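# Flip the inverted bottle upright and return it

## Task

A single bottle inside the crate is standing upside down. Flip it so it stands upright and set it back inside the crate. The task fails if the crate or the tray ends up tilted or shifted from where it was. The bottle must stay in place by itself at the end; anything held there only by the robot does not count. Anything the robot is touching at the end must not settle by more than roughly a fingernail's width once released, or the task fails.

## Robot and tools

Robot: two arms, left_arm and right_arm, each with seven joints and a parallel gripper. The names are labels only; they do not tell you which side of an image an arm appears on.

Frame: all positions share one scene frame in metres. The origin sits on the table surface midway between the arms, +x points out over the table, +z points up, and left_arm is on the +y side. Each gripper pose is printed as end_effector_position plus end_effector_quat_wxyz. The printed hand position is approximate and gets less accurate at long reach. In the gripper's own axes, the fingers point along +z and open and close along y. end_effector_position is the spot between the pads when they are closed. Closed fingertips extend about 19 mm past that spot, fully open ones about 6 mm. While closing, the tips travel about 13 mm further from the arm, so keep that much clearance above any surface.

Tool execute_actions: the argument actions is a list holding zero or one item. An empty list [] commands nothing and just reports the state. A move item is {"rows": [...], "steps": n}: 1 to 15 rows, steps from 1 to 15 (15 if omitted), each step lasting 1/30 s. Each row is used for one step, and the last row repeats if there are fewer rows than steps. A wait item is {"steps": n} with n up to 300; it sends nothing and returns once n steps have passed since the previous result. The optional boolean pictures switches camera images on or off (they come by default). A refused call sends nothing to the robot.

Row layout: exactly 20 numbers covering both arms, even if only one moves. First left_arm: 7 joint targets, then gripper position, force_limit, speed. Then right_arm in the same order. Joint values are absolute target angles in radians in the same form as the Joint positions line, not offsets. Joint order and stated ranges: waist -6.283 to 6.283, shoulder -2.250 to 2.250, upper arm roll -6.283 to 6.283, elbow -2.580 to 2.580, forearm roll -6.283 to 6.283, wrist pitch -2.100 to 2.100, wrist roll -6.283 to 6.283. The true ends may differ by up to 0.013 rad. A target more than 0.013 rad beyond a stated end, and further out than the joint's last reported angle, gets the call refused. A target beyond the real end is clipped to that end, and a "joint sent to its limit" line may appear, possibly about an earlier action; its absence does not prove there is room left.

Gripper numbers, each in [-1, 1], are absolute settings. position: +1 fully open (85 mm), about -0.8 pads touching, -1 closes until blocked. force_limit sets pad pressure: on a 40 mm object closed slowly, roughly 20 N at -1, 128 N at 0, 235 N at +1; very thin or small items may get less. speed sets how fast the gap changes: about 20 mm/s at -1, 85 at 0, 150 at +1; quick closes add up to about 5 N (speed 0) or 12 N (speed +1). To keep a gripper unchanged, repeat its previous three numbers, since 0 is a real command. Stopped fingers only react to a position differing by at least 0.01; a new force_limit or speed only applies with such a change. For a softer grip, open first and close again. To grasp, send -1, keep sending it, and confirm object_status 2.

Motion: joints are speed- and acceleration-limited and arrive together; reversing makes them stop together. Each step, the target sent to a joint stays within 0.304 rad (first four joints) or 0.266 rad (last three) of its measured angle, and if the targets would move the gripper more than 70 mm from its measured spot, they are all pulled back. Large moves may not be finished when a result returns. Between calls the arms keep heading to the last row sent until they settle or a step is HELD; fingers still in motion keep moving.

Result lines: the state line per arm; Joint positions and Joint velocities (rad, rad/s, one block per arm in column order); object_status 0 moving, 1 blocked while opening, 2 blocked while closing (holding), 3 reached target or pads met; any new position resets it to 0 briefly. position_measured is in counts: 3 fully open, about 78 = 60 mm, 130 = 40 mm, 180 = 20 mm, 230 = pads touching. If a grip weakens or loses the object, fingers reclose automatically, except after gripping at force_limit -1, where status stays 2. "joint command not followed" means the clearance check altered or blocked joint targets on some steps; the rest of the row still ran. HELD marks steps where your row was not fully sent. MOTOR HOT appears from 60 °C; at 75 °C an OVER-TEMPERATURE FAULT makes that arm brake weakly and sag. Holding loads heats motors.

Tool zoom_image: camera is cam_high, cam_left_wrist or cam_right_wrist; region is [x0, y0, x1, y1] in pixels of that camera's latest 672x504 image, origin top-left, no larger than 504 by 504.

Tool finished_scene: pass scene (integer) to end the current scene; it is final and reports whether the task succeeded. A reply without any tool call ends everything.

Avoid: load limits are 49.6 N m for the first four joints and 31.2 N m for the last three, counting held weight; reaching one freezes that arm for 10 s and drops the rest of the call. Do not let the arms collide or press on each other. Do not drop, slam or shove objects, tilt or shift the crate or tray, or push anything off the table. Expect occasional brief tugs on held items or pushes on loose ones.

Each tool is called by a JSON object that holds its "api" and its "payload", one argument or row to a line.

## Session

{"api": "execute_actions", "payload": {
  "actions": []
}}

Scene clock: 0.00 s of 7600.00 s.
left_arm: end_effector_position=(+0.6352, +0.5411, +0.3434) position_measured=3 object_status=3 end_effector_quat_wxyz=(+0.323, +0.669, -0.026, +0.669) | right_arm: end_effector_position=(+0.0456, -0.1217, +0.3147) position_measured=3 object_status=3 end_effector_quat_wxyz=(-0.157, +0.826, +0.280, -0.463)
Joint positions: left_arm=[-0.826  0.875  0.258  1.639  1.797  1.304  2.544] | right_arm=[-0.718  0.264  0.168  2.061 -0.609  1.712 -1.382]
Joint velocities: left_arm=[ 0.     0.    -0.     0.     0.001  0.    -0.   ] | right_arm=[-0.    -0.001 -0.001 -0.    -0.    -0.001 -0.002]

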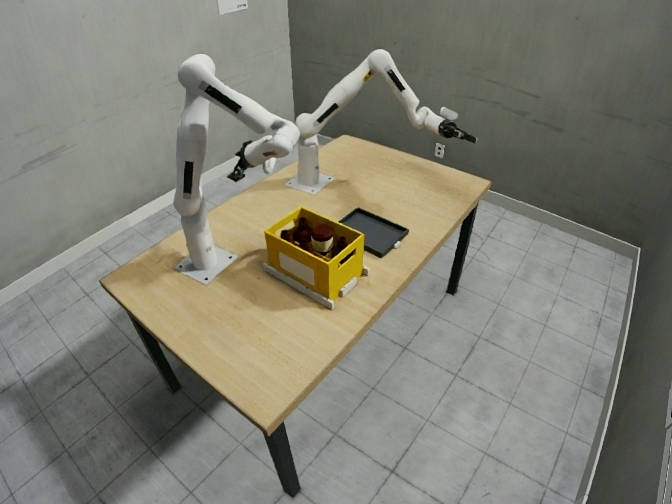

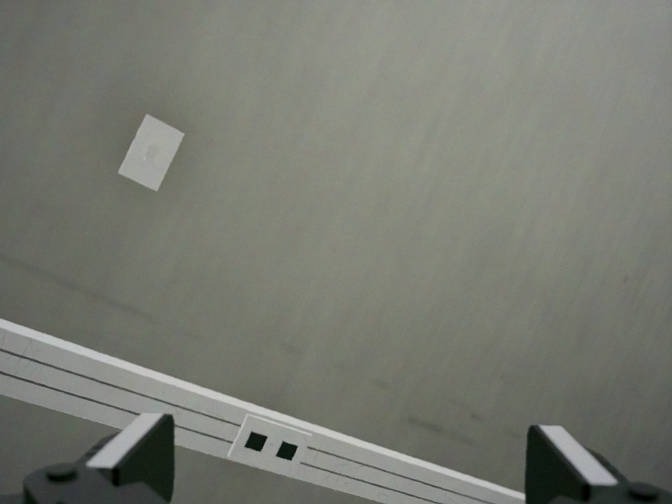

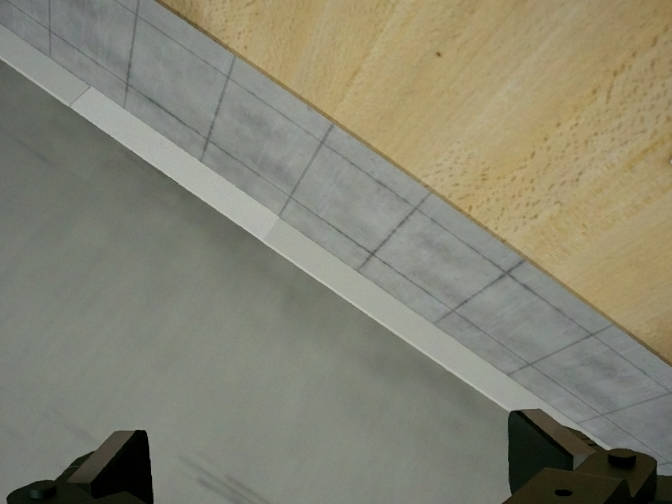

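{"api": "zoom_image", "payload": {
  "camera": "cam_high",
  "region": [240, 130, 420, 310]
}}

Region (240, 130, 420, 310) of cam_high's 672x504 image, scaled by 2.800, with more detail than that image has.

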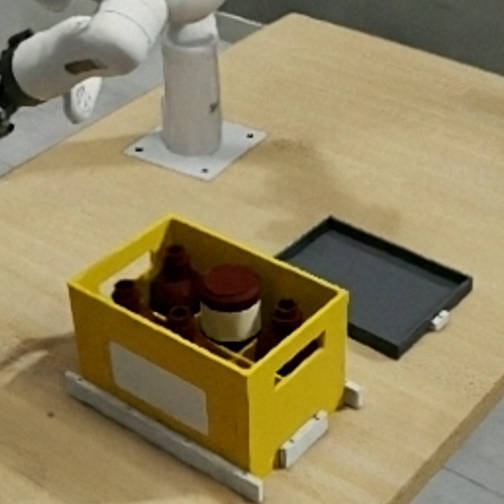

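{"api": "execute_actions", "payload": {
  "actions": [
    {"rows": [[0.2,0.637,0,2.41,3.1416,1.476,4.712,1,0,0,-0.5084,0.337,0,1.5926,0,1.212,-0.7162,1,0,0]], "steps": 15}
  ],
  "pictures": false
}}

{"api": "execute_actions", "payload": {
  "actions": [
    {"steps": 25}
  ]
}}

Scene clock: 4.47 s of 7600.00 s.
left_arm: end_effector_position=(+0.6086, +0.3700, +0.3661) position_measured=3 object_status=3 end_effector_quat_wxyz=(+0.503, +0.645, +0.135, +0.559) | right_arm: end_effector_position=(+0.2413, -0.0806, +0.2538) position_measured=3 object_status=3 end_effector_quat_wxyz=(-0.126, +0.846, +0.485, -0.180)
Joint positions: left_arm=[-0.448  0.695  0.061  2.005  2.12   1.436  2.866] | right_arm=[-0.567  0.317  0.046  1.75  -0.314  1.418 -1.086]
Joint velocities: left_arm=[ 0.94  -0.202 -0.226  0.938  0.826  0.152  0.825] | right_arm=[ 0.235  0.084 -0.198 -0.657  0.923 -0.862  0.926]
Steps of this call (steps 1 to 90: nothing new was sent; then 0.97 s passed at rest; steps 91 to 105: all 15 steps of this action). Readings (joint positions | what the end effector reports):
91: left_arm=[-0.824 0.873 0.257 1.640 1.798 1.304 2.545] | right_arm=[-0.716 0.264 0.168 2.060 -0.608 1.712 -1.381] | left_arm position_measured=3 object_status=3 | right_arm position_measured=3 object_status=3
92: left_arm=[-0.817 0.868 0.251 1.645 1.802 1.306 2.549] | right_arm=[-0.711 0.266 0.165 2.054 -0.604 1.708 -1.377] | left_arm position_measured=3 object_status=3 | right_arm position_measured=3 object_status=3
94: left_arm=[-0.787 0.845 0.228 1.672 1.826 1.321 2.572] | right_arm=[-0.690 0.273 0.150 2.027 -0.581 1.685 -1.354] | left_arm position_measured=3 object_status=3 | right_arm position_measured=3 object_status=3
98: left_arm=[-0.671 0.769 0.147 1.784 1.924 1.377 2.670] | right_arm=[-0.631 0.294 0.101 1.925 -0.491 1.594 -1.264] | left_arm position_measured=3 object_status=3 | right_arm position_measured=3 object_status=3
105: the state above

Scene clock: 5.30 s of 7600.00 s.
left_arm: end_effector_position=(+0.5530, +0.2254, +0.3110) position_measured=3 object_status=3 end_effector_quat_wxyz=(+0.660, +0.414, +0.572, +0.256) | right_arm: end_effector_position=(+0.4001, -0.0849, +0.2602) position_measured=3 object_status=3 end_effector_quat_wxyz=(+0.000, +0.731, +0.682, +0.000)
Joint positions: left_arm=[0.18  0.638 0.001 2.404 2.98  1.475 3.731] | right_arm=[-0.508  0.337  0.     1.593  0.     1.212 -0.716]
Joint velocities: left_arm=[ 0.117 -0.007 -0.015  0.039  1.041  0.005  1.216] | right_arm=[ 0.001  0.001 -0.    -0.    -0.001 -0.001  0.001]
Steps of this call (steps 1 to 25: the robot went on to your last target). Readings (joint positions | what the end effector reports):
1: left_arm=[-0.417 0.688 0.054 2.036 2.147 1.440 2.893] | right_arm=[-0.559 0.320 0.040 1.729 -0.281 1.389 -1.054] | left_arm position_measured=3 object_status=3 | right_arm position_measured=3 object_status=3
2: left_arm=[-0.386 0.683 0.048 2.068 2.174 1.444 2.920] | right_arm=[-0.552 0.322 0.033 1.708 -0.245 1.362 -1.018] | left_arm position_measured=3 object_status=3 | right_arm position_measured=3 object_status=3
4: left_arm=[-0.324 0.673 0.037 2.129 2.229 1.451 2.975] | right_arm=[-0.539 0.327 0.023 1.671 -0.170 1.313 -0.938] | left_arm position_measured=3 object_status=3 | right_arm position_measured=3 object_status=3
8: left_arm=[-0.195 0.660 0.023 2.239 2.340 1.461 3.086] | right_arm=[-0.517 0.334 0.006 1.614 -0.046 1.240 -0.778] | left_arm position_measured=3 object_status=3 | right_arm position_measured=3 object_status=3
25: the state above

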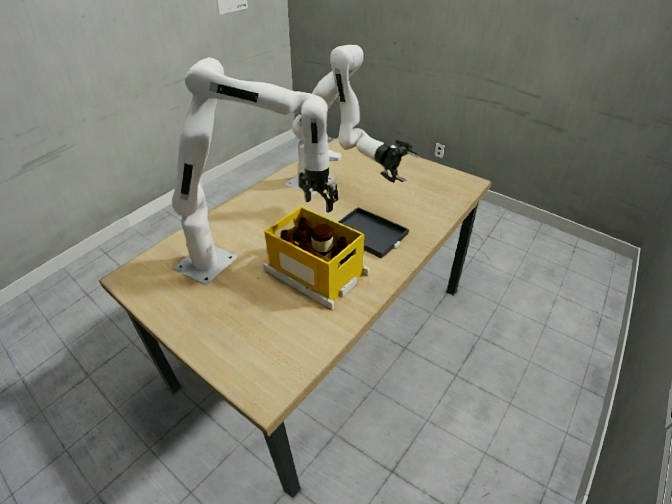

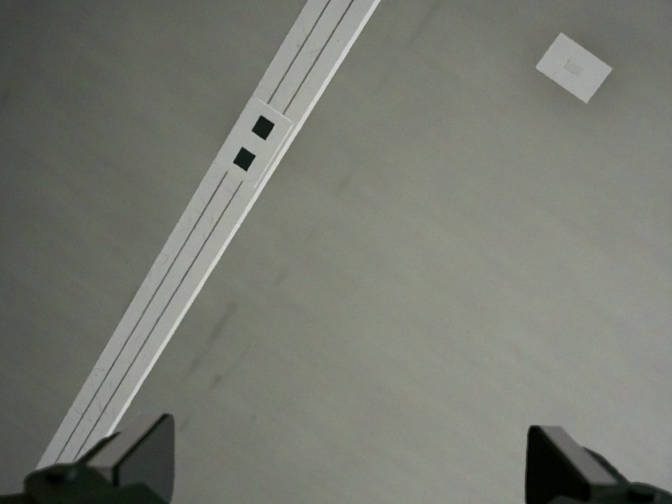

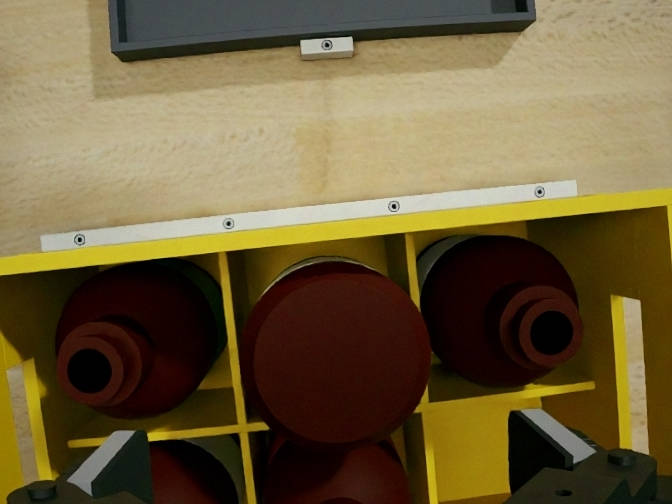

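{"api": "execute_actions", "payload": {
  "actions": [
    {"rows": [[0.2,0.637,0,2.41,3.1416,1.476,4.712,1,0,0,-0.5121,0.4285,0,1.6987,0,1.0144,-0.6679,1,0,0]], "steps": 15}
  ]
}}

Scene clock: 8.10 s of 7600.00 s.
left_arm: end_effector_position=(+0.5582, +0.2640, +0.3100) position_measured=3 object_status=3 end_effector_quat_wxyz=(+0.706, +0.041, +0.706, -0.040) | right_arm: end_effector_position=(+0.4059, -0.0785, +0.1905) position_measured=3 object_status=3 end_effector_quat_wxyz=(+0.000, +0.713, +0.701, +0.000)
Joint positions: left_arm=[0.2   0.637 0.    2.41  3.142 1.476 4.712] | right_arm=[-0.512  0.428  0.     1.699  0.     1.014 -0.668]
Joint velocities: left_arm=[ 0.  0. -0.  0.  0. -0.  0.] | right_arm=[-0.001  0.007 -0.     0.001  0.001  0.001 -0.001]
Steps of this call (steps 1 to 45: the robot went on to your last target; steps 46 to 69: nothing new was sent; steps 70 to 84: all 15 steps of this action). Readings (joint positions | what the end effector reports):
70: left_arm=[0.200 0.637 0.000 2.410 3.142 1.476 4.712] | right_arm=[-0.508 0.338 0.000 1.593 0.000 1.210 -0.716] | left_arm position_measured=3 object_status=3 | right_arm position_measured=3 object_status=3
71: left_arm=[0.200 0.637 0.000 2.410 3.142 1.476 4.712] | right_arm=[-0.509 0.343 0.000 1.598 0.000 1.201 -0.714] | left_arm position_measured=3 object_status=3 | right_arm position_measured=3 object_status=3
73: left_arm=[0.200 0.637 0.000 2.410 3.142 1.476 4.712] | right_arm=[-0.510 0.368 0.000 1.625 0.000 1.152 -0.702] | left_arm position_measured=3 object_status=3 | right_arm position_measured=3 object_status=3
77: left_arm=[0.200 0.637 -0.000 2.410 3.142 1.476 4.712] | right_arm=[-0.512 0.422 -0.000 1.692 -0.000 1.027 -0.671] | left_arm position_measured=3 object_status=3 | right_arm position_measured=3 object_status=3
84: the state above

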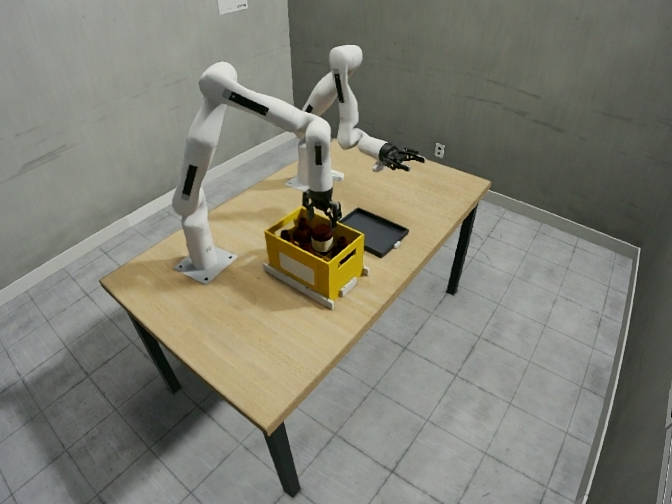

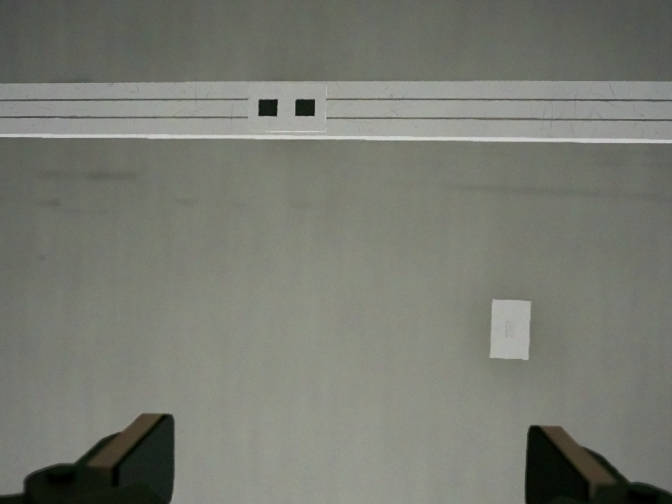

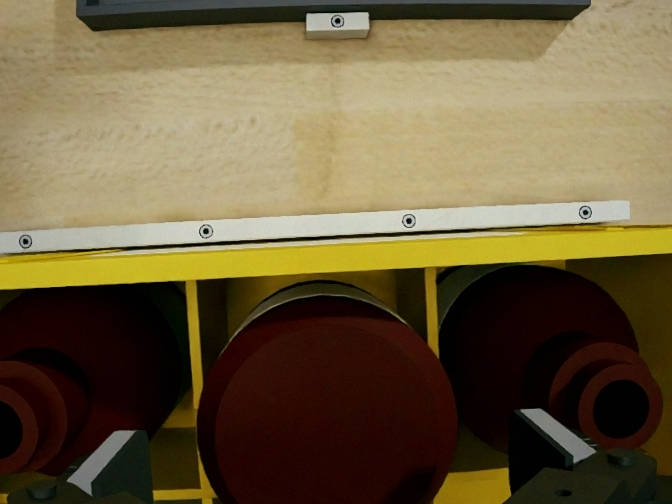

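{"api": "execute_actions", "payload": {
  "actions": [
    {"rows": [[0.2,0.637,0,2.41,3.1416,1.476,4.712,1,0,0,-0.5121,0.4349,0,1.7069,0,0.9998,-0.6679,1,0,0],[0.2,0.637,0,2.41,3.1416,1.476,4.712,1,0,0,-0.5121,0.4428,0,1.7164,0,0.9824,-0.6679,1,0,0],[0.2,0.637,0,2.41,3.1416,1.476,4.712,1,0,0,-0.5121,0.4508,0,1.7257,0,0.9651,-0.6679,1,0,0],[0.2,0.637,0,2.41,3.1416,1.476,4.712,1,0,0,-0.5121,0.4591,0,1.7348,0,0.9477,-0.6679,1,0,0],[0.2,0.637,0,2.41,3.1416,1.476,4.712,1,0,0,-0.5121,0.4677,0,1.7435,0,0.9304,-0.6679,1,0,0],[0.2,0.637,0,2.41,3.1416,1.476,4.712,1,0,0,-0.5121,0.4765,0,1.7521,0,0.913,-0.6679,1,0,0],[0.2,0.637,0,2.41,3.1416,1.476,4.712,1,0,0,-0.5121,0.4855,0,1.7603,0,0.8958,-0.6679,1,0,0],[0.2,0.637,0,2.41,3.1416,1.476,4.712,1,0,0,-0.5121,0.4931,0,1.767,0,0.8815,-0.6679,1,0,0],[0.2,0.637,0,2.41,3.1416,1.476,4.712,1,0,0,-0.5121,0.4978,0,1.7709,0,0.8729,-0.6679,1,0,0],[0.2,0.637,0,2.41,3.1416,1.476,4.712,1,0,0,-0.5121,0.4978,0,1.7709,0,0.8729,-0.6679,1,0,0],[0.2,0.637,0,2.41,3.1416,1.476,4.712,1,0,0,-0.5121,0.4978,0,1.7709,0,0.8729,-0.6679,-1,0,-0.5]], "steps": 15}
  ],
  "pictures": false
}}

{"api": "execute_actions", "payload": {
  "actions": [
    {"steps": 14}
  ]
}}

Scene clock: 17.07 s of 7600.00 s.
left_arm: end_effector_position=(+0.5582, +0.2640, +0.3100) position_measured=3 object_status=3 end_effector_quat_wxyz=(+0.706, +0.041, +0.706, -0.040) | right_arm: end_effector_position=(+0.4060, -0.0784, +0.1417) position_measured=15 object_status=0 end_effector_quat_wxyz=(+0.000, +0.713, +0.701, +0.001)
Joint positions: left_arm=[ 0.2    0.637 -0.     2.41   3.142  1.476  4.712] | right_arm=[-0.512  0.497 -0.     1.771  0.     0.873 -0.668]
Joint velocities: left_arm=[ 0.001  0.     0.    -0.     0.     0.001  0.   ] | right_arm=[ 0.     0.008  0.002  0.002  0.001 -0.001 -0.001]
Steps of this call (steps 1 to 15: the robot went on to your last target; steps 16 to 90: nothing new was sent; then 5.47 s passed at rest; steps 91 to 105: all 15 steps of this action). Readings (joint positions | what the end effector reports):
91: left_arm=[0.200 0.637 0.000 2.410 3.142 1.476 4.712] | right_arm=[-0.512 0.429 0.000 1.700 -0.000 1.013 -0.668] | left_arm position_measured=3 object_status=3 | right_arm position_measured=3 object_status=3
92: left_arm=[0.200 0.637 0.000 2.410 3.142 1.476 4.712] | right_arm=[-0.512 0.434 0.000 1.704 -0.000 1.005 -0.668] | left_arm position_measured=3 object_status=3 | right_arm position_measured=3 object_status=3
94: left_arm=[0.200 0.637 -0.000 2.410 3.142 1.476 4.712] | right_arm=[-0.512 0.447 0.000 1.719 -0.000 0.977 -0.668] | left_arm position_measured=3 object_status=3 | right_arm position_measured=3 object_status=3
98: left_arm=[0.200 0.637 0.000 2.410 3.142 1.476 4.712] | right_arm=[-0.512 0.479 0.000 1.753 -0.000 0.910 -0.668] | left_arm position_measured=3 object_status=3 | right_arm position_measured=3 object_status=3
105: the state above

Scene clock: 17.53 s of 7600.00 s.
left_arm: end_effector_position=(+0.5582, +0.2640, +0.3100) position_measured=3 object_status=3 end_effector_quat_wxyz=(+0.706, +0.041, +0.706, -0.040) | right_arm: end_effector_position=(+0.4059, -0.0784, +0.1420) position_measured=44 object_status=2 end_effector_quat_wxyz=(+0.000, +0.713, +0.701, +0.001)
Joint positions: left_arm=[ 0.2    0.637 -0.     2.41   3.142  1.476  4.712] | right_arm=[-0.512  0.496 -0.     1.771 -0.     0.874 -0.668]
Joint velocities: left_arm=[-0.     0.001  0.     0.    -0.001 -0.    -0.   ] | right_arm=[ 0.     0.003 -0.001  0.     0.001  0.002 -0.001]
Steps of this call (steps 1 to 14: the robot went on to your last target). Readings (joint positions | what the end effector reports):
1: left_arm=[0.200 0.637 0.000 2.410 3.142 1.476 4.712] | right_arm=[-0.512 0.497 0.000 1.771 0.000 0.873 -0.668] | left_arm position_measured=3 object_status=3 | right_arm position_measured=19 object_status=0
2: left_arm=[0.200 0.637 -0.000 2.410 3.142 1.476 4.712] | right_arm=[-0.512 0.497 0.000 1.771 0.000 0.873 -0.668] | left_arm position_measured=3 object_status=3 | right_arm position_measured=24 object_status=0
4: left_arm=[0.200 0.637 0.000 2.410 3.142 1.476 4.712] | right_arm=[-0.512 0.498 0.000 1.771 0.000 0.873 -0.668] | left_arm position_measured=3 object_status=3 | right_arm position_measured=33 object_status=0
8: left_arm=[0.200 0.637 0.000 2.410 3.142 1.476 4.712] | right_arm=[-0.512 0.496 -0.000 1.771 -0.000 0.874 -0.668] | left_arm position_measured=3 object_status=3 | right_arm position_measured=44 object_status=0
14: the state above

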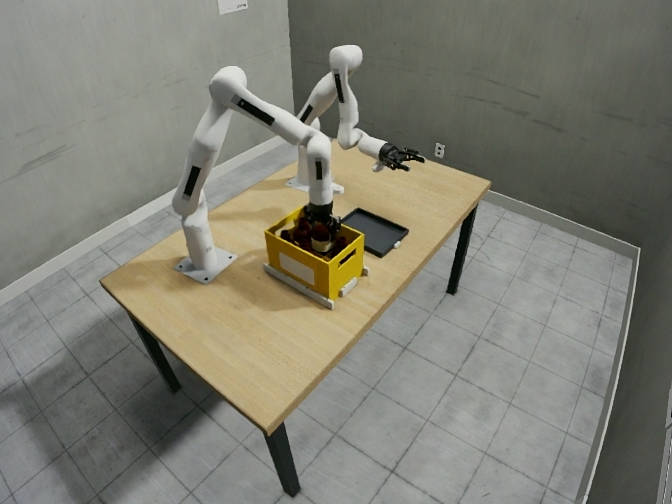

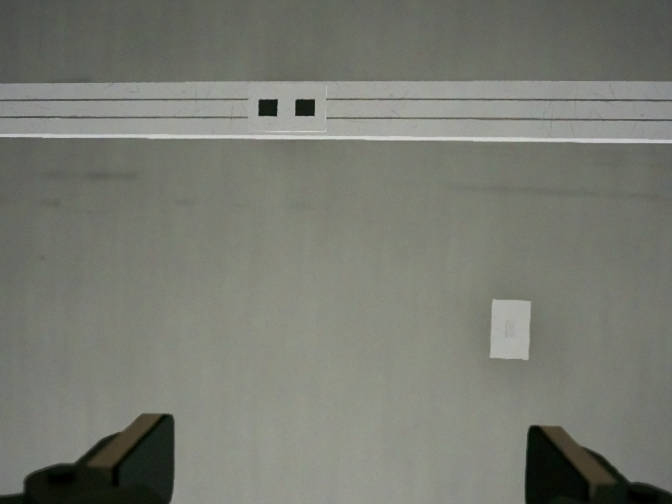

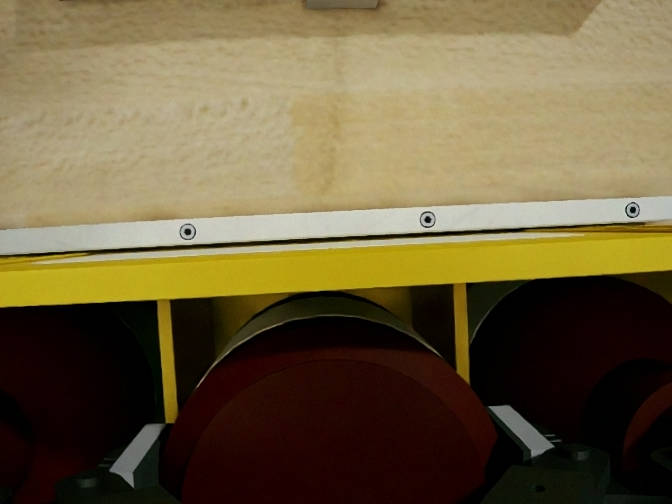

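{"api": "execute_actions", "payload": {
  "actions": [
    {"rows": [[0.2,0.637,0,2.41,3.1416,1.476,4.712,1,0,0,-0.5121,0.4931,0,1.767,0,0.8815,-0.6679,-1,0,-0.5],[0.2,0.637,0,2.41,3.1416,1.476,4.712,1,0,0,-0.5121,0.4869,0,1.7617,0,0.893,-0.6679,-1,0,-0.5],[0.2,0.637,0,2.41,3.1416,1.476,4.712,1,0,0,-0.5121,0.4779,0,1.7535,0,0.9102,-0.6679,-1,0,-0.5],[0.2,0.637,0,2.41,3.1416,1.476,4.712,1,0,0,-0.5121,0.4677,0,1.7435,0,0.9304,-0.6679,-1,0,-0.5],[0.2,0.637,0,2.41,3.1416,1.476,4.712,1,0,0,-0.5121,0.4578,0,1.7333,0,0.9505,-0.6679,-1,0,-0.5],[0.2,0.637,0,2.41,3.1416,1.476,4.712,1,0,0,-0.5121,0.4481,0,1.7227,0,0.9708,-0.6679,-1,0,-0.5],[0.2,0.637,0,2.41,3.1416,1.476,4.712,1,0,0,-0.5121,0.4388,0,1.7117,0,0.9911,-0.6679,-1,0,-0.5],[0.2,0.637,0,2.41,3.1416,1.476,4.712,1,0,0,-0.5121,0.4285,0,1.6987,0,1.0144,-0.6679,-1,0,-0.5],[0.2,0.637,0,2.41,3.1416,1.476,4.712,1,0,0,-0.5121,0.4186,0,1.6853,0,1.0377,-0.6679,-1,0,-0.5],[0.2,0.637,0,2.41,3.1416,1.476,4.712,1,0,0,-0.5121,0.409,0,1.6714,0,1.0612,-0.6679,-1,0,-0.5],[0.2,0.637,0,2.41,3.1416,1.476,4.712,1,0,0,-0.5121,0.3999,0,1.657,0,1.0847,-0.6679,-1,0,-0.5],[0.2,0.637,0,2.41,3.1416,1.476,4.712,1,0,0,-0.5121,0.3912,0,1.6421,0,1.1083,-0.6679,-1,0,-0.5],[0.2,0.637,0,2.41,3.1416,1.476,4.712,1,0,0,-0.5121,0.3829,0,1.6268,0,1.1319,-0.6679,-1,0,-0.5],[0.2,0.637,0,2.41,3.1416,1.476,4.712,1,0,0,-0.5121,0.3751,0,1.611,0,1.1555,-0.6679,-1,0,-0.5],[0.2,0.637,0,2.41,3.1416,1.476,4.712,1,0,0,-0.5121,0.3676,0,1.5947,0,1.1793,-0.6679,-1,0,-0.5]], "steps": 15}
  ],
  "pictures": false
}}

{"api": "execute_actions", "payload": {
  "actions": [
    {"rows": [[0.2,0.637,0,2.41,3.1416,1.476,4.712,1,0,0,-0.5121,0.3597,0,1.5759,0,1.206,-0.6679,-1,0,-0.5],[0.2,0.637,0,2.41,3.1416,1.476,4.712,1,0,0,-0.5121,0.3515,0,1.5542,0,1.2359,-0.69,-1,0,-0.5],[0.2,0.637,0,2.41,3.1416,1.476,4.712,1,0,0,-0.5121,0.344,0,1.5318,0,1.2658,-0.715,-1,0,-0.5],[0.2,0.637,0,2.41,3.1416,1.476,4.712,1,0,0,-0.5121,0.3372,0,1.5086,0,1.2958,-0.74,-1,0,-0.5],[0.2,0.637,0,2.41,3.1416,1.476,4.712,1,0,0,-0.5121,0.3311,0,1.4845,0,1.326,-0.765,-1,0,-0.5],[0.2,0.637,0,2.41,3.1416,1.476,4.712,1,0,0,-0.5121,0.3257,0,1.4597,0,1.3562,-0.79,-1,0,-0.5],[0.2,0.637,0,2.41,3.1416,1.476,4.712,1,0,0,-0.5121,0.32,0,1.442,0,1.3796,-0.815,-1,0,-0.5],[0.2,0.637,0,2.41,3.1416,1.476,4.712,1,0,0,-0.505,0.314,0,1.436,0,1.3916,-0.84,-1,0,-0.5],[0.9445,0.637,0,2.41,3.1416,1.476,4.712,1,0,0,-0.492,0.307,0,1.437,0,1.3976,-0.865,-1,0,-0.5],[0.9445,0.637,0,2.41,3.1416,1.476,4.712,1,0,0,-0.475,0.3,0,1.439,0,1.4026,-0.89,-1,0,-0.5],[0.9445,0.637,0,2.41,3.1416,1.476,4.712,1,0,0,-0.457,0.293,0,1.4415,0,1.4071,-0.917,-1,0,-0.5],[0.9445,0.637,0,2.41,3.1416,1.476,4.712,1,0,0,-0.439,0.286,0,1.444,0,1.4116,-0.944,-1,0,-0.5],[0.9445,0.637,0,2.41,3.1416,1.476,4.712,1,0,0,-0.421,0.279,0,1.4465,0,1.4161,-0.971,-1,0,-0.5],[0.9445,0.637,0,2.41,3.1416,1.476,4.712,1,0,0,-0.403,0.272,0,1.449,0,1.4206,-0.998,-1,0,-0.5],[0.9445,0.637,0,2.41,3.1416,1.476,4.712,1,0,0,-0.385,0.265,0,1.4515,0,1.4251,-1.025,-1,0,-0.5]], "steps": 15}
  ],
  "pictures": false
}}

{"api": "execute_actions", "payload": {
  "actions": [
    {"rows": [[0.9445,0.637,0,2.41,3.1416,1.476,4.712,1,0,0,-0.367,0.258,0,1.454,0,1.4296,-1.052,-1,0,-0.5],[0.9445,0.637,0,2.41,3.1416,1.476,4.712,1,0,0,-0.349,0.251,0,1.4565,0,1.4341,-1.079,-1,0,-0.5],[0.9445,0.637,0,2.41,3.1416,1.476,4.712,1,0,0,-0.331,0.244,0,1.459,0,1.4386,-1.106,-1,0,-0.5],[0.9445,0.637,0,2.41,3.1416,1.476,4.712,1,0,0,-0.313,0.237,0,1.4615,0,1.4431,-1.133,-1,0,-0.5],[0.9445,0.637,0,2.41,3.1416,1.476,4.712,1,0,0,-0.295,0.23,0,1.464,0,1.4476,-1.16,-1,0,-0.5],[0.9445,0.637,0,2.41,3.1416,1.476,4.712,1,0,0,-0.277,0.2235,0,1.4663,0,1.4518,-1.187,-1,0,-0.5],[0.9445,0.637,0,2.41,3.1416,1.476,4.712,1,0,0,-0.261,0.2175,0,1.4684,0,1.4557,-1.211,-1,0,-0.5],[0.9445,0.637,0,2.41,3.1416,1.476,4.712,1,0,0,-0.25,0.2133,0,1.4699,0,1.4584,-1.228,-1,0,-0.5],[0.9445,0.637,0,2.41,3.1416,1.476,4.712,1,0,0,-0.2438,0.2109,0,1.4707,0,1.46,-1.237,-1,0,-0.5]], "steps": 15}
  ],
  "pictures": false
}}

{"api": "execute_actions", "payload": {
  "actions": [
    {"rows": [[0.9445,0.637,0,2.41,3.1416,1.476,4.712,1,0,0,-0.2438,0.2109,0,1.4707,0,1.46,-1.237,-1,0,-0.5],[0.9445,0.637,0,2.41,3.1416,1.476,4.712,1,0,0,-0.2438,0.2109,0,1.4707,0,1.46,-1.237,-1,0,-0.5],[0.9445,0.637,0,2.41,3.1416,1.476,4.712,1,0,0,-0.2438,0.2109,0,1.4707,0,1.46,-1.237,-1,0,-0.5],[0.9445,0.637,0,2.41,3.1416,1.476,4.712,1,0,0,-0.2438,0.2109,0,1.4707,0,1.46,-1.237,-1,0,-0.5],[0.9445,0.637,0,2.41,3.1416,1.476,4.712,1,0,0,-0.2438,0.2109,0,1.4707,0,1.46,-1.237,-1,0,-0.5],[0.9445,0.637,0,2.41,3.1416,1.476,4.712,1,0,0,-0.2438,0.2109,0,1.4707,0,1.46,-1.237,-1,0,-0.5],[0.9445,0.6707,0,2.2186,3.1416,1.3185,4.712,1,0,0,-0.2438,0.2109,0,1.4707,0,1.46,-1.237,-1,0,-0.5]], "steps": 15}
  ],
  "pictures": false
}}

{"api": "execute_actions", "payload": {
  "actions": [
    {"steps": 8}
  ]
}}

Scene clock: 31.63 s of 7600.00 s.
left_arm: end_effector_position=(+0.5582, +0.2640, +0.3100) position_measured=3 object_status=3 end_effector_quat_wxyz=(+0.706, +0.041, +0.706, -0.040) | right_arm: end_effector_position=(+0.4060, -0.0784, +0.2277) position_measured=44 object_status=2 end_effector_quat_wxyz=(-0.000, +0.713, +0.701, -0.000)
Joint positions: left_arm=[0.2   0.637 0.    2.41  3.142 1.476 4.712] | right_arm=[-0.512  0.386  0.     1.63   0.     1.125 -0.668]
Joint velocities: left_arm=[ 0.    -0.     0.    -0.     0.001  0.002  0.   ] | right_arm=[-0.    -0.233  0.001 -0.444  0.001  0.678 -0.   ]
Steps of this call (steps 1 to 15: the robot went on to your last target; steps 16 to 90: nothing new was sent; then 10.60 s passed at rest; steps 91 to 105: all 15 steps of this action). Readings (joint positions | what the end effector reports):
91: left_arm=[0.200 0.637 -0.000 2.410 3.142 1.476 4.712] | right_arm=[-0.512 0.495 -0.000 1.770 -0.000 0.875 -0.668] | left_arm position_measured=3 object_status=3 | right_arm position_measured=44 object_status=2
92: left_arm=[0.200 0.637 0.000 2.410 3.142 1.476 4.712] | right_arm=[-0.512 0.492 -0.000 1.768 -0.000 0.880 -0.668] | left_arm position_measured=3 object_status=3 | right_arm position_measured=44 object_status=2
94: left_arm=[0.200 0.637 0.000 2.410 3.142 1.476 4.712] | right_arm=[-0.512 0.481 -0.000 1.758 -0.000 0.902 -0.668] | left_arm position_measured=3 object_status=3 | right_arm position_measured=44 object_status=2
98: left_arm=[0.200 0.637 0.000 2.410 3.142 1.476 4.712] | right_arm=[-0.512 0.447 -0.000 1.721 0.000 0.973 -0.668] | left_arm position_measured=3 object_status=3 | right_arm position_measured=44 object_status=2
105: the state above

Scene clock: 32.13 s of 7600.00 s.
left_arm: end_effector_position=(+0.5436, +0.1964, +0.3101) position_measured=3 object_status=3 end_effector_quat_wxyz=(+0.702, +0.082, +0.702, -0.081) | right_arm: end_effector_position=(+0.4139, -0.1163, +0.3289) position_measured=44 object_status=2 end_effector_quat_wxyz=(+0.000, +0.829, +0.559, +0.001)
Joint positions: left_arm=[ 0.318  0.637 -0.001  2.41   3.142  1.476  4.712] | right_arm=[-0.43   0.283 -0.     1.443  0.     1.413 -0.953]
Joint velocities: left_arm=[ 0.819  0.001  0.022 -0.001 -0.017  0.002  0.   ] | right_arm=[ 0.523 -0.206  0.019  0.088  0.008  0.135 -0.804]
Steps of this call (steps 1 to 15: all 15 steps of this action). Readings (joint positions | what the end effector reports):
1: left_arm=[0.200 0.637 0.000 2.410 3.142 1.476 4.712] | right_arm=[-0.512 0.379 0.000 1.615 0.000 1.148 -0.668] | left_arm position_measured=3 object_status=3 | right_arm position_measured=44 object_status=2
2: left_arm=[0.200 0.637 0.000 2.410 3.142 1.476 4.712] | right_arm=[-0.512 0.371 0.000 1.599 0.000 1.171 -0.668] | left_arm position_measured=3 object_status=3 | right_arm position_measured=44 object_status=2
4: left_arm=[0.200 0.637 0.000 2.410 3.142 1.476 4.712] | right_arm=[-0.512 0.357 -0.000 1.564 0.000 1.222 -0.676] | left_arm position_measured=3 object_status=3 | right_arm position_measured=44 object_status=2
8: left_arm=[0.200 0.637 0.000 2.410 3.142 1.476 4.712] | right_arm=[-0.512 0.332 -0.000 1.481 -0.000 1.329 -0.764] | left_arm position_measured=3 object_status=3 | right_arm position_measured=44 object_status=2
15: the state above

Scene clock: 32.63 s of 7600.00 s.
left_arm: end_effector_position=(+0.4299, -0.0215, +0.3101) position_measured=3 object_status=3 end_effector_quat_wxyz=(+0.670, +0.226, +0.670, -0.226) | right_arm: end_effector_position=(+0.4197, -0.1987, +0.3498) position_measured=44 object_status=2 end_effector_quat_wxyz=(+0.000, +0.936, +0.352, -0.000)
Joint positions: left_arm=[ 0.736  0.637 -0.     2.409  3.142  1.476  4.712] | right_arm=[-0.247  0.212  0.     1.471 -0.     1.46  -1.237]
Joint velocities: left_arm=[ 0.837  0.     0.001 -0.    -0.002 -0.001 -0.   ] | right_arm=[ 0.029 -0.009 -0.011  0.002 -0.006 -0.001 -0.001]
Steps of this call (steps 1 to 15: all 15 steps of this action). Readings (joint positions | what the end effector reports):
1: left_arm=[0.346 0.637 -0.001 2.410 3.142 1.476 4.712] | right_arm=[-0.412 0.276 0.000 1.446 0.000 1.417 -0.980] | left_arm position_measured=3 object_status=3 | right_arm position_measured=44 object_status=2
2: left_arm=[0.373 0.637 -0.001 2.410 3.142 1.476 4.712] | right_arm=[-0.395 0.269 0.000 1.449 0.000 1.422 -1.007] | left_arm position_measured=3 object_status=3 | right_arm position_measured=44 object_status=2
4: left_arm=[0.428 0.637 -0.001 2.410 3.142 1.476 4.712] | right_arm=[-0.359 0.255 0.000 1.455 0.000 1.431 -1.062] | left_arm position_measured=3 object_status=3 | right_arm position_measured=44 object_status=2
8: left_arm=[0.540 0.637 -0.001 2.409 3.142 1.476 4.712] | right_arm=[-0.289 0.228 0.000 1.465 0.000 1.449 -1.169] | left_arm position_measured=3 object_status=3 | right_arm position_measured=44 object_status=2
15: the state above

Scene clock: 33.13 s of 7600.00 s.
left_arm: end_effector_position=(+0.3754, -0.1449, +0.3091) position_measured=3 object_status=3 end_effector_quat_wxyz=(+0.643, +0.294, +0.643, -0.294) | right_arm: end_effector_position=(+0.4201, -0.1999, +0.3502) position_measured=44 object_status=2 end_effector_quat_wxyz=(+0.000, +0.937, +0.350, -0.000)
Joint positions: left_arm=[0.942 0.666 0.    2.251 3.142 1.345 4.712] | right_arm=[-0.244  0.211  0.     1.471  0.     1.46  -1.237]
Joint velocities: left_arm=[ 0.021  0.069 -0.001 -0.549  0.001 -0.465  0.   ] | right_arm=[ 0.001 -0.002  0.001  0.    -0.002  0.001  0.001]
Steps of this call (steps 1 to 15: all 15 steps of this action). Readings (joint positions | what the end effector reports):
1: left_arm=[0.763 0.637 -0.000 2.409 3.142 1.476 4.712] | right_arm=[-0.246 0.212 0.000 1.471 -0.000 1.460 -1.237] | left_arm position_measured=3 object_status=3 | right_arm position_measured=44 object_status=2
2: left_arm=[0.791 0.637 -0.000 2.409 3.142 1.476 4.712] | right_arm=[-0.246 0.211 0.000 1.471 -0.000 1.460 -1.237] | left_arm position_measured=3 object_status=3 | right_arm position_measured=44 object_status=2
4: left_arm=[0.847 0.637 -0.000 2.409 3.142 1.476 4.712] | right_arm=[-0.245 0.211 0.000 1.471 0.000 1.460 -1.237] | left_arm position_measured=3 object_status=3 | right_arm position_measured=44 object_status=2
8: left_arm=[0.926 0.639 0.002 2.404 3.140 1.472 4.712] | right_arm=[-0.244 0.211 0.000 1.471 0.000 1.460 -1.237] | left_arm position_measured=3 object_status=3 | right_arm position_measured=44 object_status=2
15: the state above

Scene clock: 33.40 s of 7600.00 s.
left_arm: end_effector_position=(+0.3807, -0.1532, +0.3102) position_measured=3 object_status=3 end_effector_quat_wxyz=(+0.643, +0.295, +0.643, -0.294) | right_arm: end_effector_position=(+0.4201, -0.2000, +0.3502) position_measured=44 object_status=2 end_effector_quat_wxyz=(+0.000, +0.937, +0.350, -0.000)
Joint positions: left_arm=[0.944 0.67  0.    2.219 3.142 1.319 4.712] | right_arm=[-0.244  0.211  0.     1.471  0.     1.46  -1.237]
Joint velocities: left_arm=[ 0.002  0.004 -0.    -0.002 -0.001 -0.002 -0.   ] | right_arm=[ 0.001 -0.     0.001 -0.    -0.001  0.    -0.   ]
Steps of this call (steps 1 to 8: the robot went on to your last target). Readings (joint positions | what the end effector reports):
1: left_arm=[0.943 0.668 0.000 2.235 3.142 1.332 4.712] | right_arm=[-0.244 0.211 0.000 1.471 0.000 1.460 -1.237] | left_arm position_measured=3 object_status=3 | right_arm position_measured=44 object_status=2
2: left_arm=[0.943 0.669 0.000 2.225 3.142 1.324 4.712] | right_arm=[-0.244 0.211 0.000 1.471 0.000 1.460 -1.237] | left_arm position_measured=3 object_status=3 | right_arm position_measured=44 object_status=2
4: left_arm=[0.944 0.669 0.000 2.220 3.142 1.319 4.712] | right_arm=[-0.244 0.211 0.000 1.471 0.000 1.460 -1.237] | left_arm position_measured=3 object_status=3 | right_arm position_measured=44 object_status=2
8: the state above

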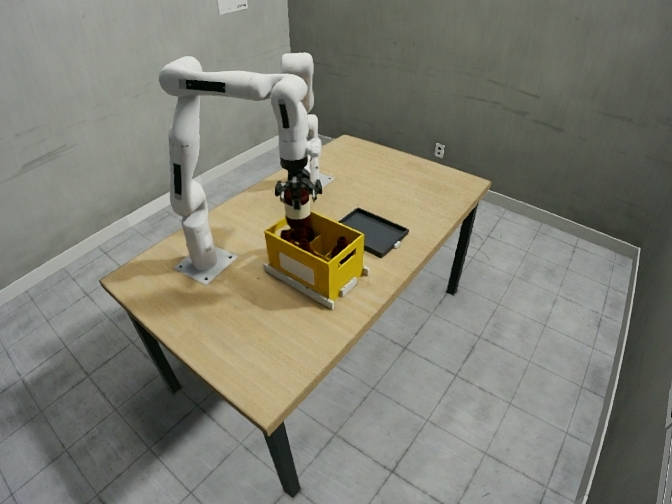

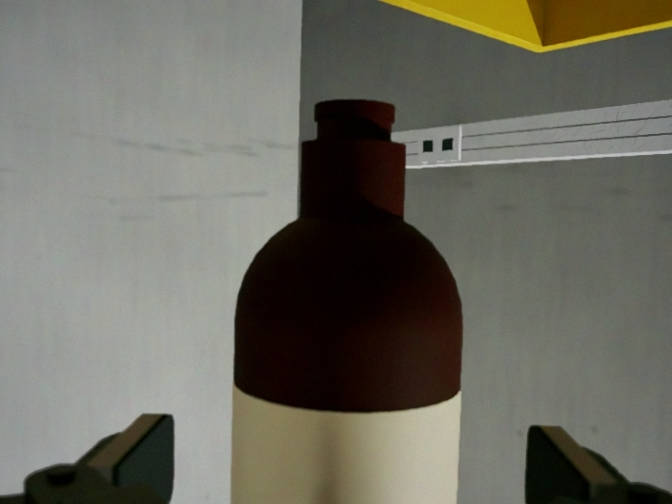

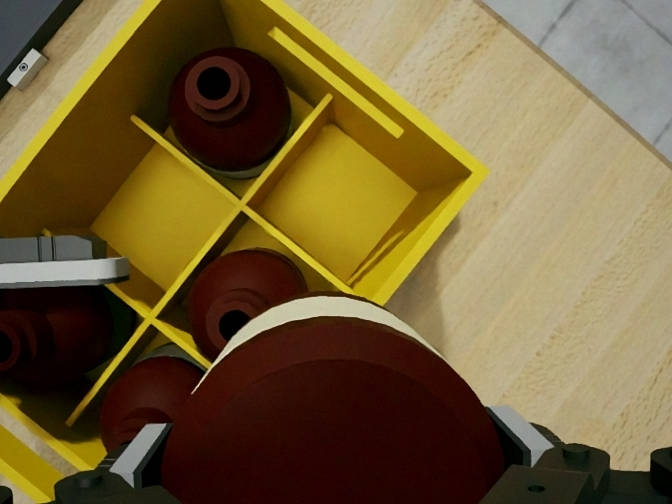

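{"api": "execute_actions", "payload": {
  "actions": [
    {"rows": [[0.9462,0.6745,0,2.202,3.1416,1.3057,4.712,1,0,0,-0.2438,0.2109,0,1.4707,0,1.46,-1.237,-1,0,-0.5],[0.9462,0.6804,0,2.1775,3.1416,1.2871,4.712,1,0,0,-0.2438,0.2109,0,1.4707,0,1.46,-1.237,-1,0,-0.5],[0.9462,0.6865,0,2.1529,3.1416,1.2686,4.712,1,0,0,-0.2438,0.2109,0,1.4707,0,1.46,-1.237,-1,0,-0.5],[0.9462,0.693,0,2.1282,3.1416,1.2504,4.712,1,0,0,-0.2438,0.2109,0,1.4707,0,1.46,-1.237,-1,0,-0.5],[0.9462,0.6997,0,2.1033,3.1416,1.2322,4.712,1,0,0,-0.2438,0.2109,0,1.4707,0,1.46,-1.237,-1,0,-0.5],[0.9462,0.7068,0,2.0782,3.1416,1.2142,4.712,1,0,0,-0.2438,0.2109,0,1.4707,0,1.46,-1.237,-1,0,-0.5],[0.9462,0.7143,0,2.053,3.1416,1.1965,4.712,1,0,0,-0.2438,0.2109,0,1.4707,0,1.46,-1.237,-1,0,-0.5],[0.9462,0.722,0,2.0276,3.1416,1.1788,4.712,1,0,0,-0.2438,0.2109,0,1.4707,0,1.46,-1.237,-1,0,-0.5],[0.9462,0.728,0,2.009,3.1416,1.1662,4.712,1,0,0,-0.2438,0.2109,0,1.4707,0,1.46,-1.237,-1,0,-0.5],[0.9462,0.7322,0,1.996,3.1416,1.1574,4.712,1,0,0,-0.2438,0.2109,0,1.4707,0,1.46,-1.237,-1,0,-0.5],[0.9462,0.7345,0,1.9887,3.1416,1.1524,4.712,1,0,0,-0.2438,0.2109,0,1.4707,0,1.46,-1.237,-1,0,-0.5],[0.9462,0.7345,0,1.9887,3.1416,1.1524,4.712,1,0,0,-0.2438,0.2109,0,1.4707,0,1.46,-1.237,-1,0,-0.5],[0.9462,0.7345,0,1.9887,3.1416,1.1524,4.712,-1,0,-0.5,-0.2438,0.2109,0,1.4707,0,1.46,-1.237,-1,0,-0.5]], "steps": 15}
  ],
  "pictures": false
}}

{"api": "execute_actions", "payload": {
  "actions": [
    {"steps": 16}
  ]
}}

Scene clock: 37.03 s of 7600.00 s.
left_arm: end_effector_position=(+0.4249, -0.2064, +0.3110) position_measured=7 object_status=0 end_effector_quat_wxyz=(+0.643, +0.295, +0.642, -0.295) | right_arm: end_effector_position=(+0.4201, -0.2000, +0.3502) position_measured=44 object_status=2 end_effector_quat_wxyz=(+0.000, +0.937, +0.350, -0.000)
Joint positions: left_arm=[ 0.946  0.732 -0.     1.991  3.142  1.153  4.712] | right_arm=[-0.244  0.211  0.     1.471  0.     1.46  -1.237]
Joint velocities: left_arm=[ 0.     0.005  0.    -0.042 -0.001 -0.028  0.   ] | right_arm=[ 0.001 -0.002 -0.001  0.    -0.001  0.     0.   ]
Steps of this call (steps 1 to 30: the robot went on to your last target; steps 31 to 90: nothing new was sent; then 0.13 s passed at rest; steps 91 to 105: all 15 steps of this action). Readings (joint positions | what the end effector reports):
91: left_arm=[0.945 0.671 -0.000 2.218 3.142 1.318 4.712] | right_arm=[-0.244 0.211 0.000 1.471 0.000 1.460 -1.237] | left_arm position_measured=3 object_status=3 | right_arm position_measured=44 object_status=2
92: left_arm=[0.945 0.673 -0.000 2.212 3.142 1.314 4.712] | right_arm=[-0.244 0.211 0.000 1.471 0.000 1.460 -1.237] | left_arm position_measured=3 object_status=3 | right_arm position_measured=44 object_status=2
94: left_arm=[0.946 0.680 0.000 2.186 3.142 1.294 4.712] | right_arm=[-0.244 0.211 0.000 1.471 0.000 1.460 -1.237] | left_arm position_measured=3 object_status=3 | right_arm position_measured=44 object_status=2
98: left_arm=[0.946 0.702 0.000 2.100 3.142 1.231 4.712] | right_arm=[-0.244 0.211 0.000 1.471 0.000 1.460 -1.237] | left_arm position_measured=3 object_status=3 | right_arm position_measured=44 object_status=2
105: the state above

Scene clock: 37.57 s of 7600.00 s.
left_arm: end_effector_position=(+0.4252, -0.2069, +0.3101) position_measured=43 object_status=2 end_effector_quat_wxyz=(+0.643, +0.295, +0.642, -0.295) | right_arm: end_effector_position=(+0.4203, -0.2004, +0.3501) position_measured=44 object_status=2 end_effector_quat_wxyz=(+0.000, +0.937, +0.350, -0.000)
Joint positions: left_arm=[0.946 0.734 0.    1.989 3.142 1.153 4.712] | right_arm=[-0.243  0.211  0.     1.471  0.001  1.46  -1.237]
Joint velocities: left_arm=[-0.     0.    -0.    -0.     0.    -0.001 -0.   ] | right_arm=[ 0.    -0.002 -0.001 -0.     0.    -0.001 -0.   ]
Steps of this call (steps 1 to 15: the robot went on to your last target; step 16: nothing new was sent). Readings (joint positions | what the end effector reports):
1: left_arm=[0.946 0.732 -0.000 1.990 3.142 1.153 4.712] | right_arm=[-0.244 0.211 0.000 1.471 0.000 1.460 -1.237] | left_arm position_measured=10 object_status=0 | right_arm position_measured=44 object_status=2
2: left_arm=[0.946 0.733 -0.000 1.989 3.142 1.153 4.712] | right_arm=[-0.244 0.211 0.000 1.471 0.000 1.460 -1.237] | left_arm position_measured=15 object_status=0 | right_arm position_measured=44 object_status=2
4: left_arm=[0.946 0.734 -0.000 1.989 3.142 1.152 4.712] | right_arm=[-0.244 0.211 0.000 1.471 0.000 1.460 -1.237] | left_arm position_measured=24 object_status=0 | right_arm position_measured=44 object_status=2
8: left_arm=[0.946 0.734 -0.000 1.989 3.142 1.153 4.712] | right_arm=[-0.244 0.211 0.000 1.471 0.001 1.460 -1.237] | left_arm position_measured=41 object_status=0 | right_arm position_measured=44 object_status=2
16: the state above
All arms were judged still, so your last target was given up. Only a new action makes them travel on or press farther. Fingers that are still opening or closing keep moving.

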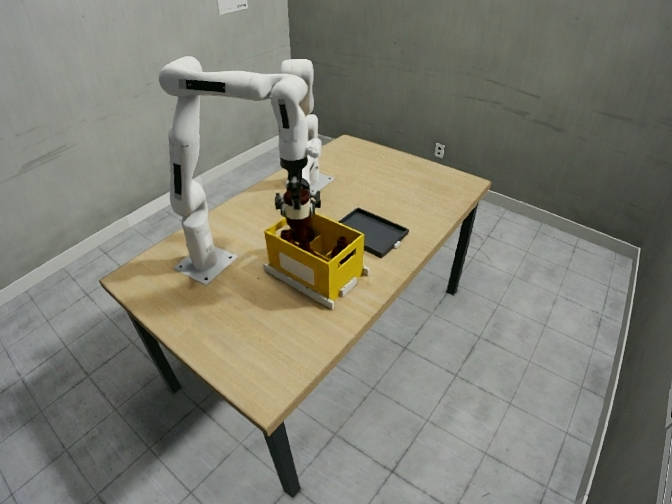

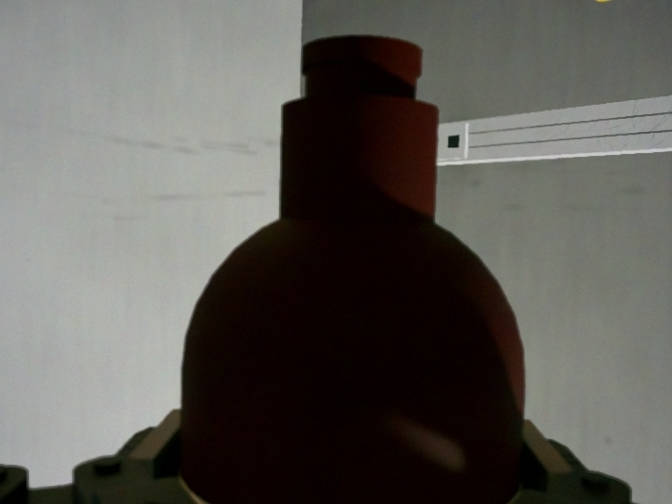

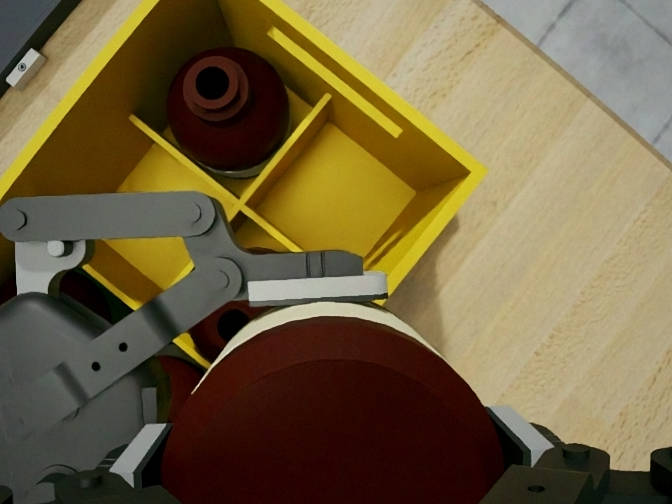

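{"api": "execute_actions", "payload": {
  "actions": [
    {"rows": [[0.9462,0.7345,0,1.9887,3.1416,1.1524,4.712,-1,0,-0.5,-0.2438,0.2109,0,1.4707,0,1.46,-1.237,1,0,0.3],[0.9462,0.7345,0,1.9887,3.1416,1.1524,4.712,-1,0,-0.5,-0.2438,0.2109,0,1.4707,0,1.46,-1.237,1,0,0.3],[0.9462,0.7345,0,1.9887,3.1416,1.1524,4.712,-1,0,-0.5,-0.2438,0.2109,0,1.4707,0,1.46,-1.237,1,0,0.3],[0.9462,0.7345,0,1.9887,3.1416,1.1524,4.712,-1,0,-0.5,-0.2438,0.2109,0,1.4707,0,1.46,-1.237,1,0,0.3],[0.9462,0.7345,0,1.9887,3.1416,1.1524,4.712,-1,0,-0.5,-0.2438,0.2109,0,1.4707,0,1.46,-1.237,1,0,0.3],[0.9462,0.7345,0,1.9887,3.1416,1.1524,4.712,-1,0,-0.5,-0.2438,0.2109,0,1.4707,0,1.46,-1.237,1,0,0.3],[0.9462,0.7345,0,1.9887,3.1416,1.1524,4.712,-1,0,-0.5,-0.241,0.2166,0,1.1918,0,1.7332,-1.234,1,0,0.3],[0.9462,0.7345,0,1.9887,3.1416,1.1524,4.712,-1,0,-0.5,-0.241,0.2166,0,1.1918,0,1.7332,-1.234,1,0,0.3],[0.9462,0.7345,0,1.9887,3.1416,1.1524,4.712,-1,0,-0.5,-0.241,0.2166,0,1.1918,0,1.7332,-1.234,1,0,0.3],[0.9462,0.7345,0,1.9887,3.1416,1.1524,4.712,-1,0,-0.5,-0.241,0.2166,0,1.1918,0,1.7332,-1.234,1,0,0.3],[0.9462,0.7345,0,1.9887,3.1416,1.1524,4.712,-1,0,-0.5,-0.241,0.2166,0,1.1918,0,1.7332,-1.234,1,0,0.3],[0.9462,0.7345,0,1.9887,3.1416,1.1524,4.712,-1,0,-0.5,-0.241,0.2166,0,1.1918,0,1.7332,-1.234,1,0,0.3],[0.9462,0.7345,0,1.9887,3.1416,1.1524,4.712,-1,0,-0.5,-0.241,0.2166,0,1.1918,0,1.7332,-1.234,1,0,0.3],[0.9462,0.7345,0,1.9887,3.1416,1.1524,1.571,-1,0,-0.5,-0.241,0.2166,0,1.1918,0,1.7332,-1.234,1,0,0.3]], "steps": 15}
  ],
  "pictures": false
}}

{"api": "execute_actions", "payload": {
  "actions": [
    {"steps": 82}
  ]
}}

Scene clock: 42.83 s of 7600.00 s.
left_arm: end_effector_position=(+0.4252, -0.2070, +0.3098) position_measured=43 object_status=2 end_effector_quat_wxyz=(+0.644, +0.299, +0.641, -0.291) | right_arm: end_effector_position=(+0.4235, -0.1994, +0.4069) position_measured=3 object_status=0 end_effector_quat_wxyz=(-0.000, +0.937, +0.350, +0.000)
Joint positions: left_arm=[0.946 0.735 0.    1.989 3.142 1.152 4.701] | right_arm=[-0.242  0.216 -0.     1.283  0.     1.641 -1.235]
Joint velocities: left_arm=[-0.    -0.001  0.001  0.     0.002 -0.    -0.429] | right_arm=[ 0.008 -0.007  0.002 -0.931 -0.001  0.949  0.01 ]
Steps of this call (steps 1 to 90: nothing new was sent; then 1.77 s passed at rest; steps 91 to 105: all 15 steps of this action). Readings (joint positions | what the end effector reports):
91: left_arm=[0.946 0.734 0.000 1.989 3.142 1.153 4.712] | right_arm=[-0.243 0.211 0.000 1.471 0.001 1.460 -1.237] | left_arm position_measured=43 object_status=2 | right_arm position_measured=44 object_status=0
92: left_arm=[0.946 0.734 0.000 1.989 3.141 1.153 4.712] | right_arm=[-0.243 0.211 0.000 1.471 0.001 1.460 -1.237] | left_arm position_measured=43 object_status=2 | right_arm position_measured=43 object_status=0
94: left_arm=[0.946 0.735 0.000 1.989 3.142 1.151 4.712] | right_arm=[-0.244 0.211 0.000 1.470 0.000 1.460 -1.237] | left_arm position_measured=43 object_status=2 | right_arm position_measured=29 object_status=0
98: left_arm=[0.946 0.735 -0.000 1.989 3.142 1.152 4.712] | right_arm=[-0.244 0.211 -0.000 1.464 -0.000 1.466 -1.237] | left_arm position_measured=43 object_status=2 | right_arm position_measured=6 object_status=0
105: the state above

Scene clock: 45.57 s of 7600.00 s.
left_arm: end_effector_position=(+0.4252, -0.2070, +0.3098) position_measured=43 object_status=2 end_effector_quat_wxyz=(+0.295, +0.643, -0.295, +0.643) | right_arm: end_effector_position=(+0.4205, -0.2010, +0.4353) position_measured=3 object_status=3 end_effector_quat_wxyz=(+0.000, +0.937, +0.350, -0.000)
Joint positions: left_arm=[0.946 0.734 0.    1.989 3.142 1.152 1.571] | right_arm=[-0.241  0.217  0.     1.192  0.     1.733 -1.234]
Joint velocities: left_arm=[ 0.     0.    -0.     0.     0.002 -0.    -0.001] | right_arm=[ 0.     0.002  0.    -0.001 -0.001  0.001 -0.001]
Steps of this call (steps 1 to 82: the robot went on to your last target). Readings (joint positions | what the end effector reports):
1: left_arm=[0.946 0.735 0.000 1.989 3.142 1.152 4.681] | right_arm=[-0.242 0.216 -0.000 1.255 0.000 1.670 -1.235] | left_arm position_measured=43 object_status=2 | right_arm position_measured=3 object_status=0
2: left_arm=[0.946 0.735 0.000 1.989 3.142 1.152 4.651] | right_arm=[-0.241 0.215 0.000 1.232 0.000 1.694 -1.234] | left_arm position_measured=43 object_status=2 | right_arm position_measured=3 object_status=0
4: left_arm=[0.946 0.735 0.000 1.989 3.142 1.152 4.572] | right_arm=[-0.241 0.215 0.000 1.202 0.000 1.724 -1.234] | left_arm position_measured=43 object_status=2 | right_arm position_measured=3 object_status=3
8: left_arm=[0.946 0.735 -0.000 1.989 3.142 1.152 4.409] | right_arm=[-0.241 0.215 0.000 1.193 0.000 1.733 -1.234] | left_arm position_measured=43 object_status=2 | right_arm position_measured=3 object_status=3
82: the state above

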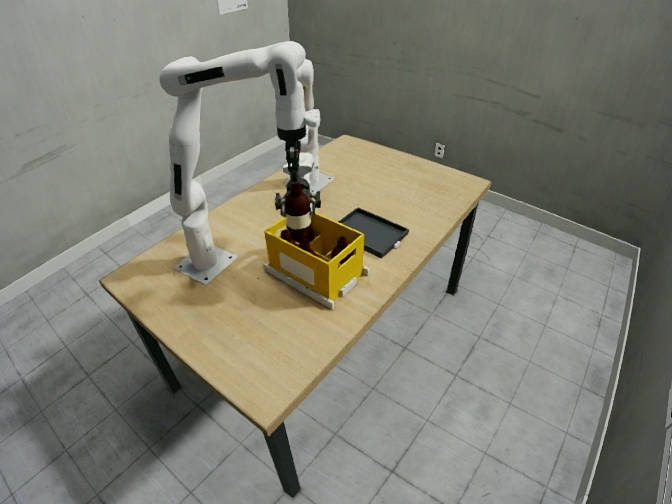

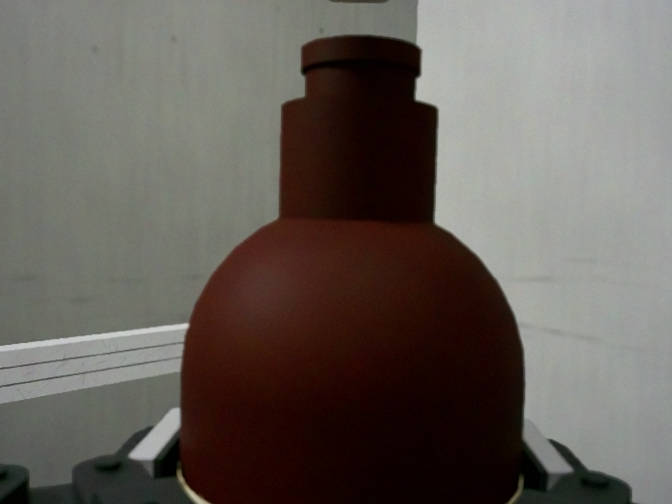

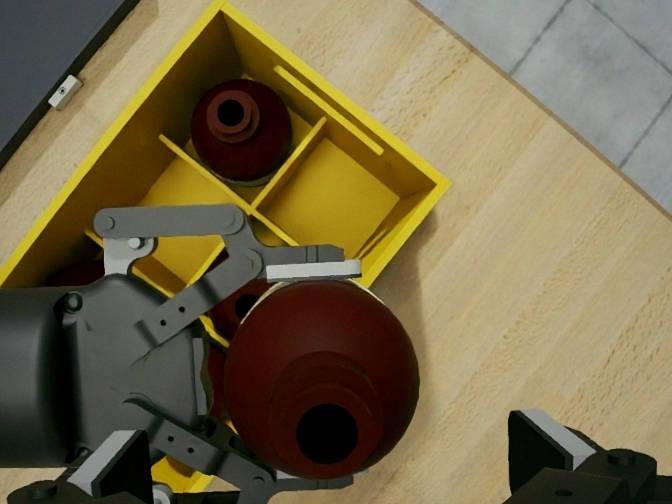

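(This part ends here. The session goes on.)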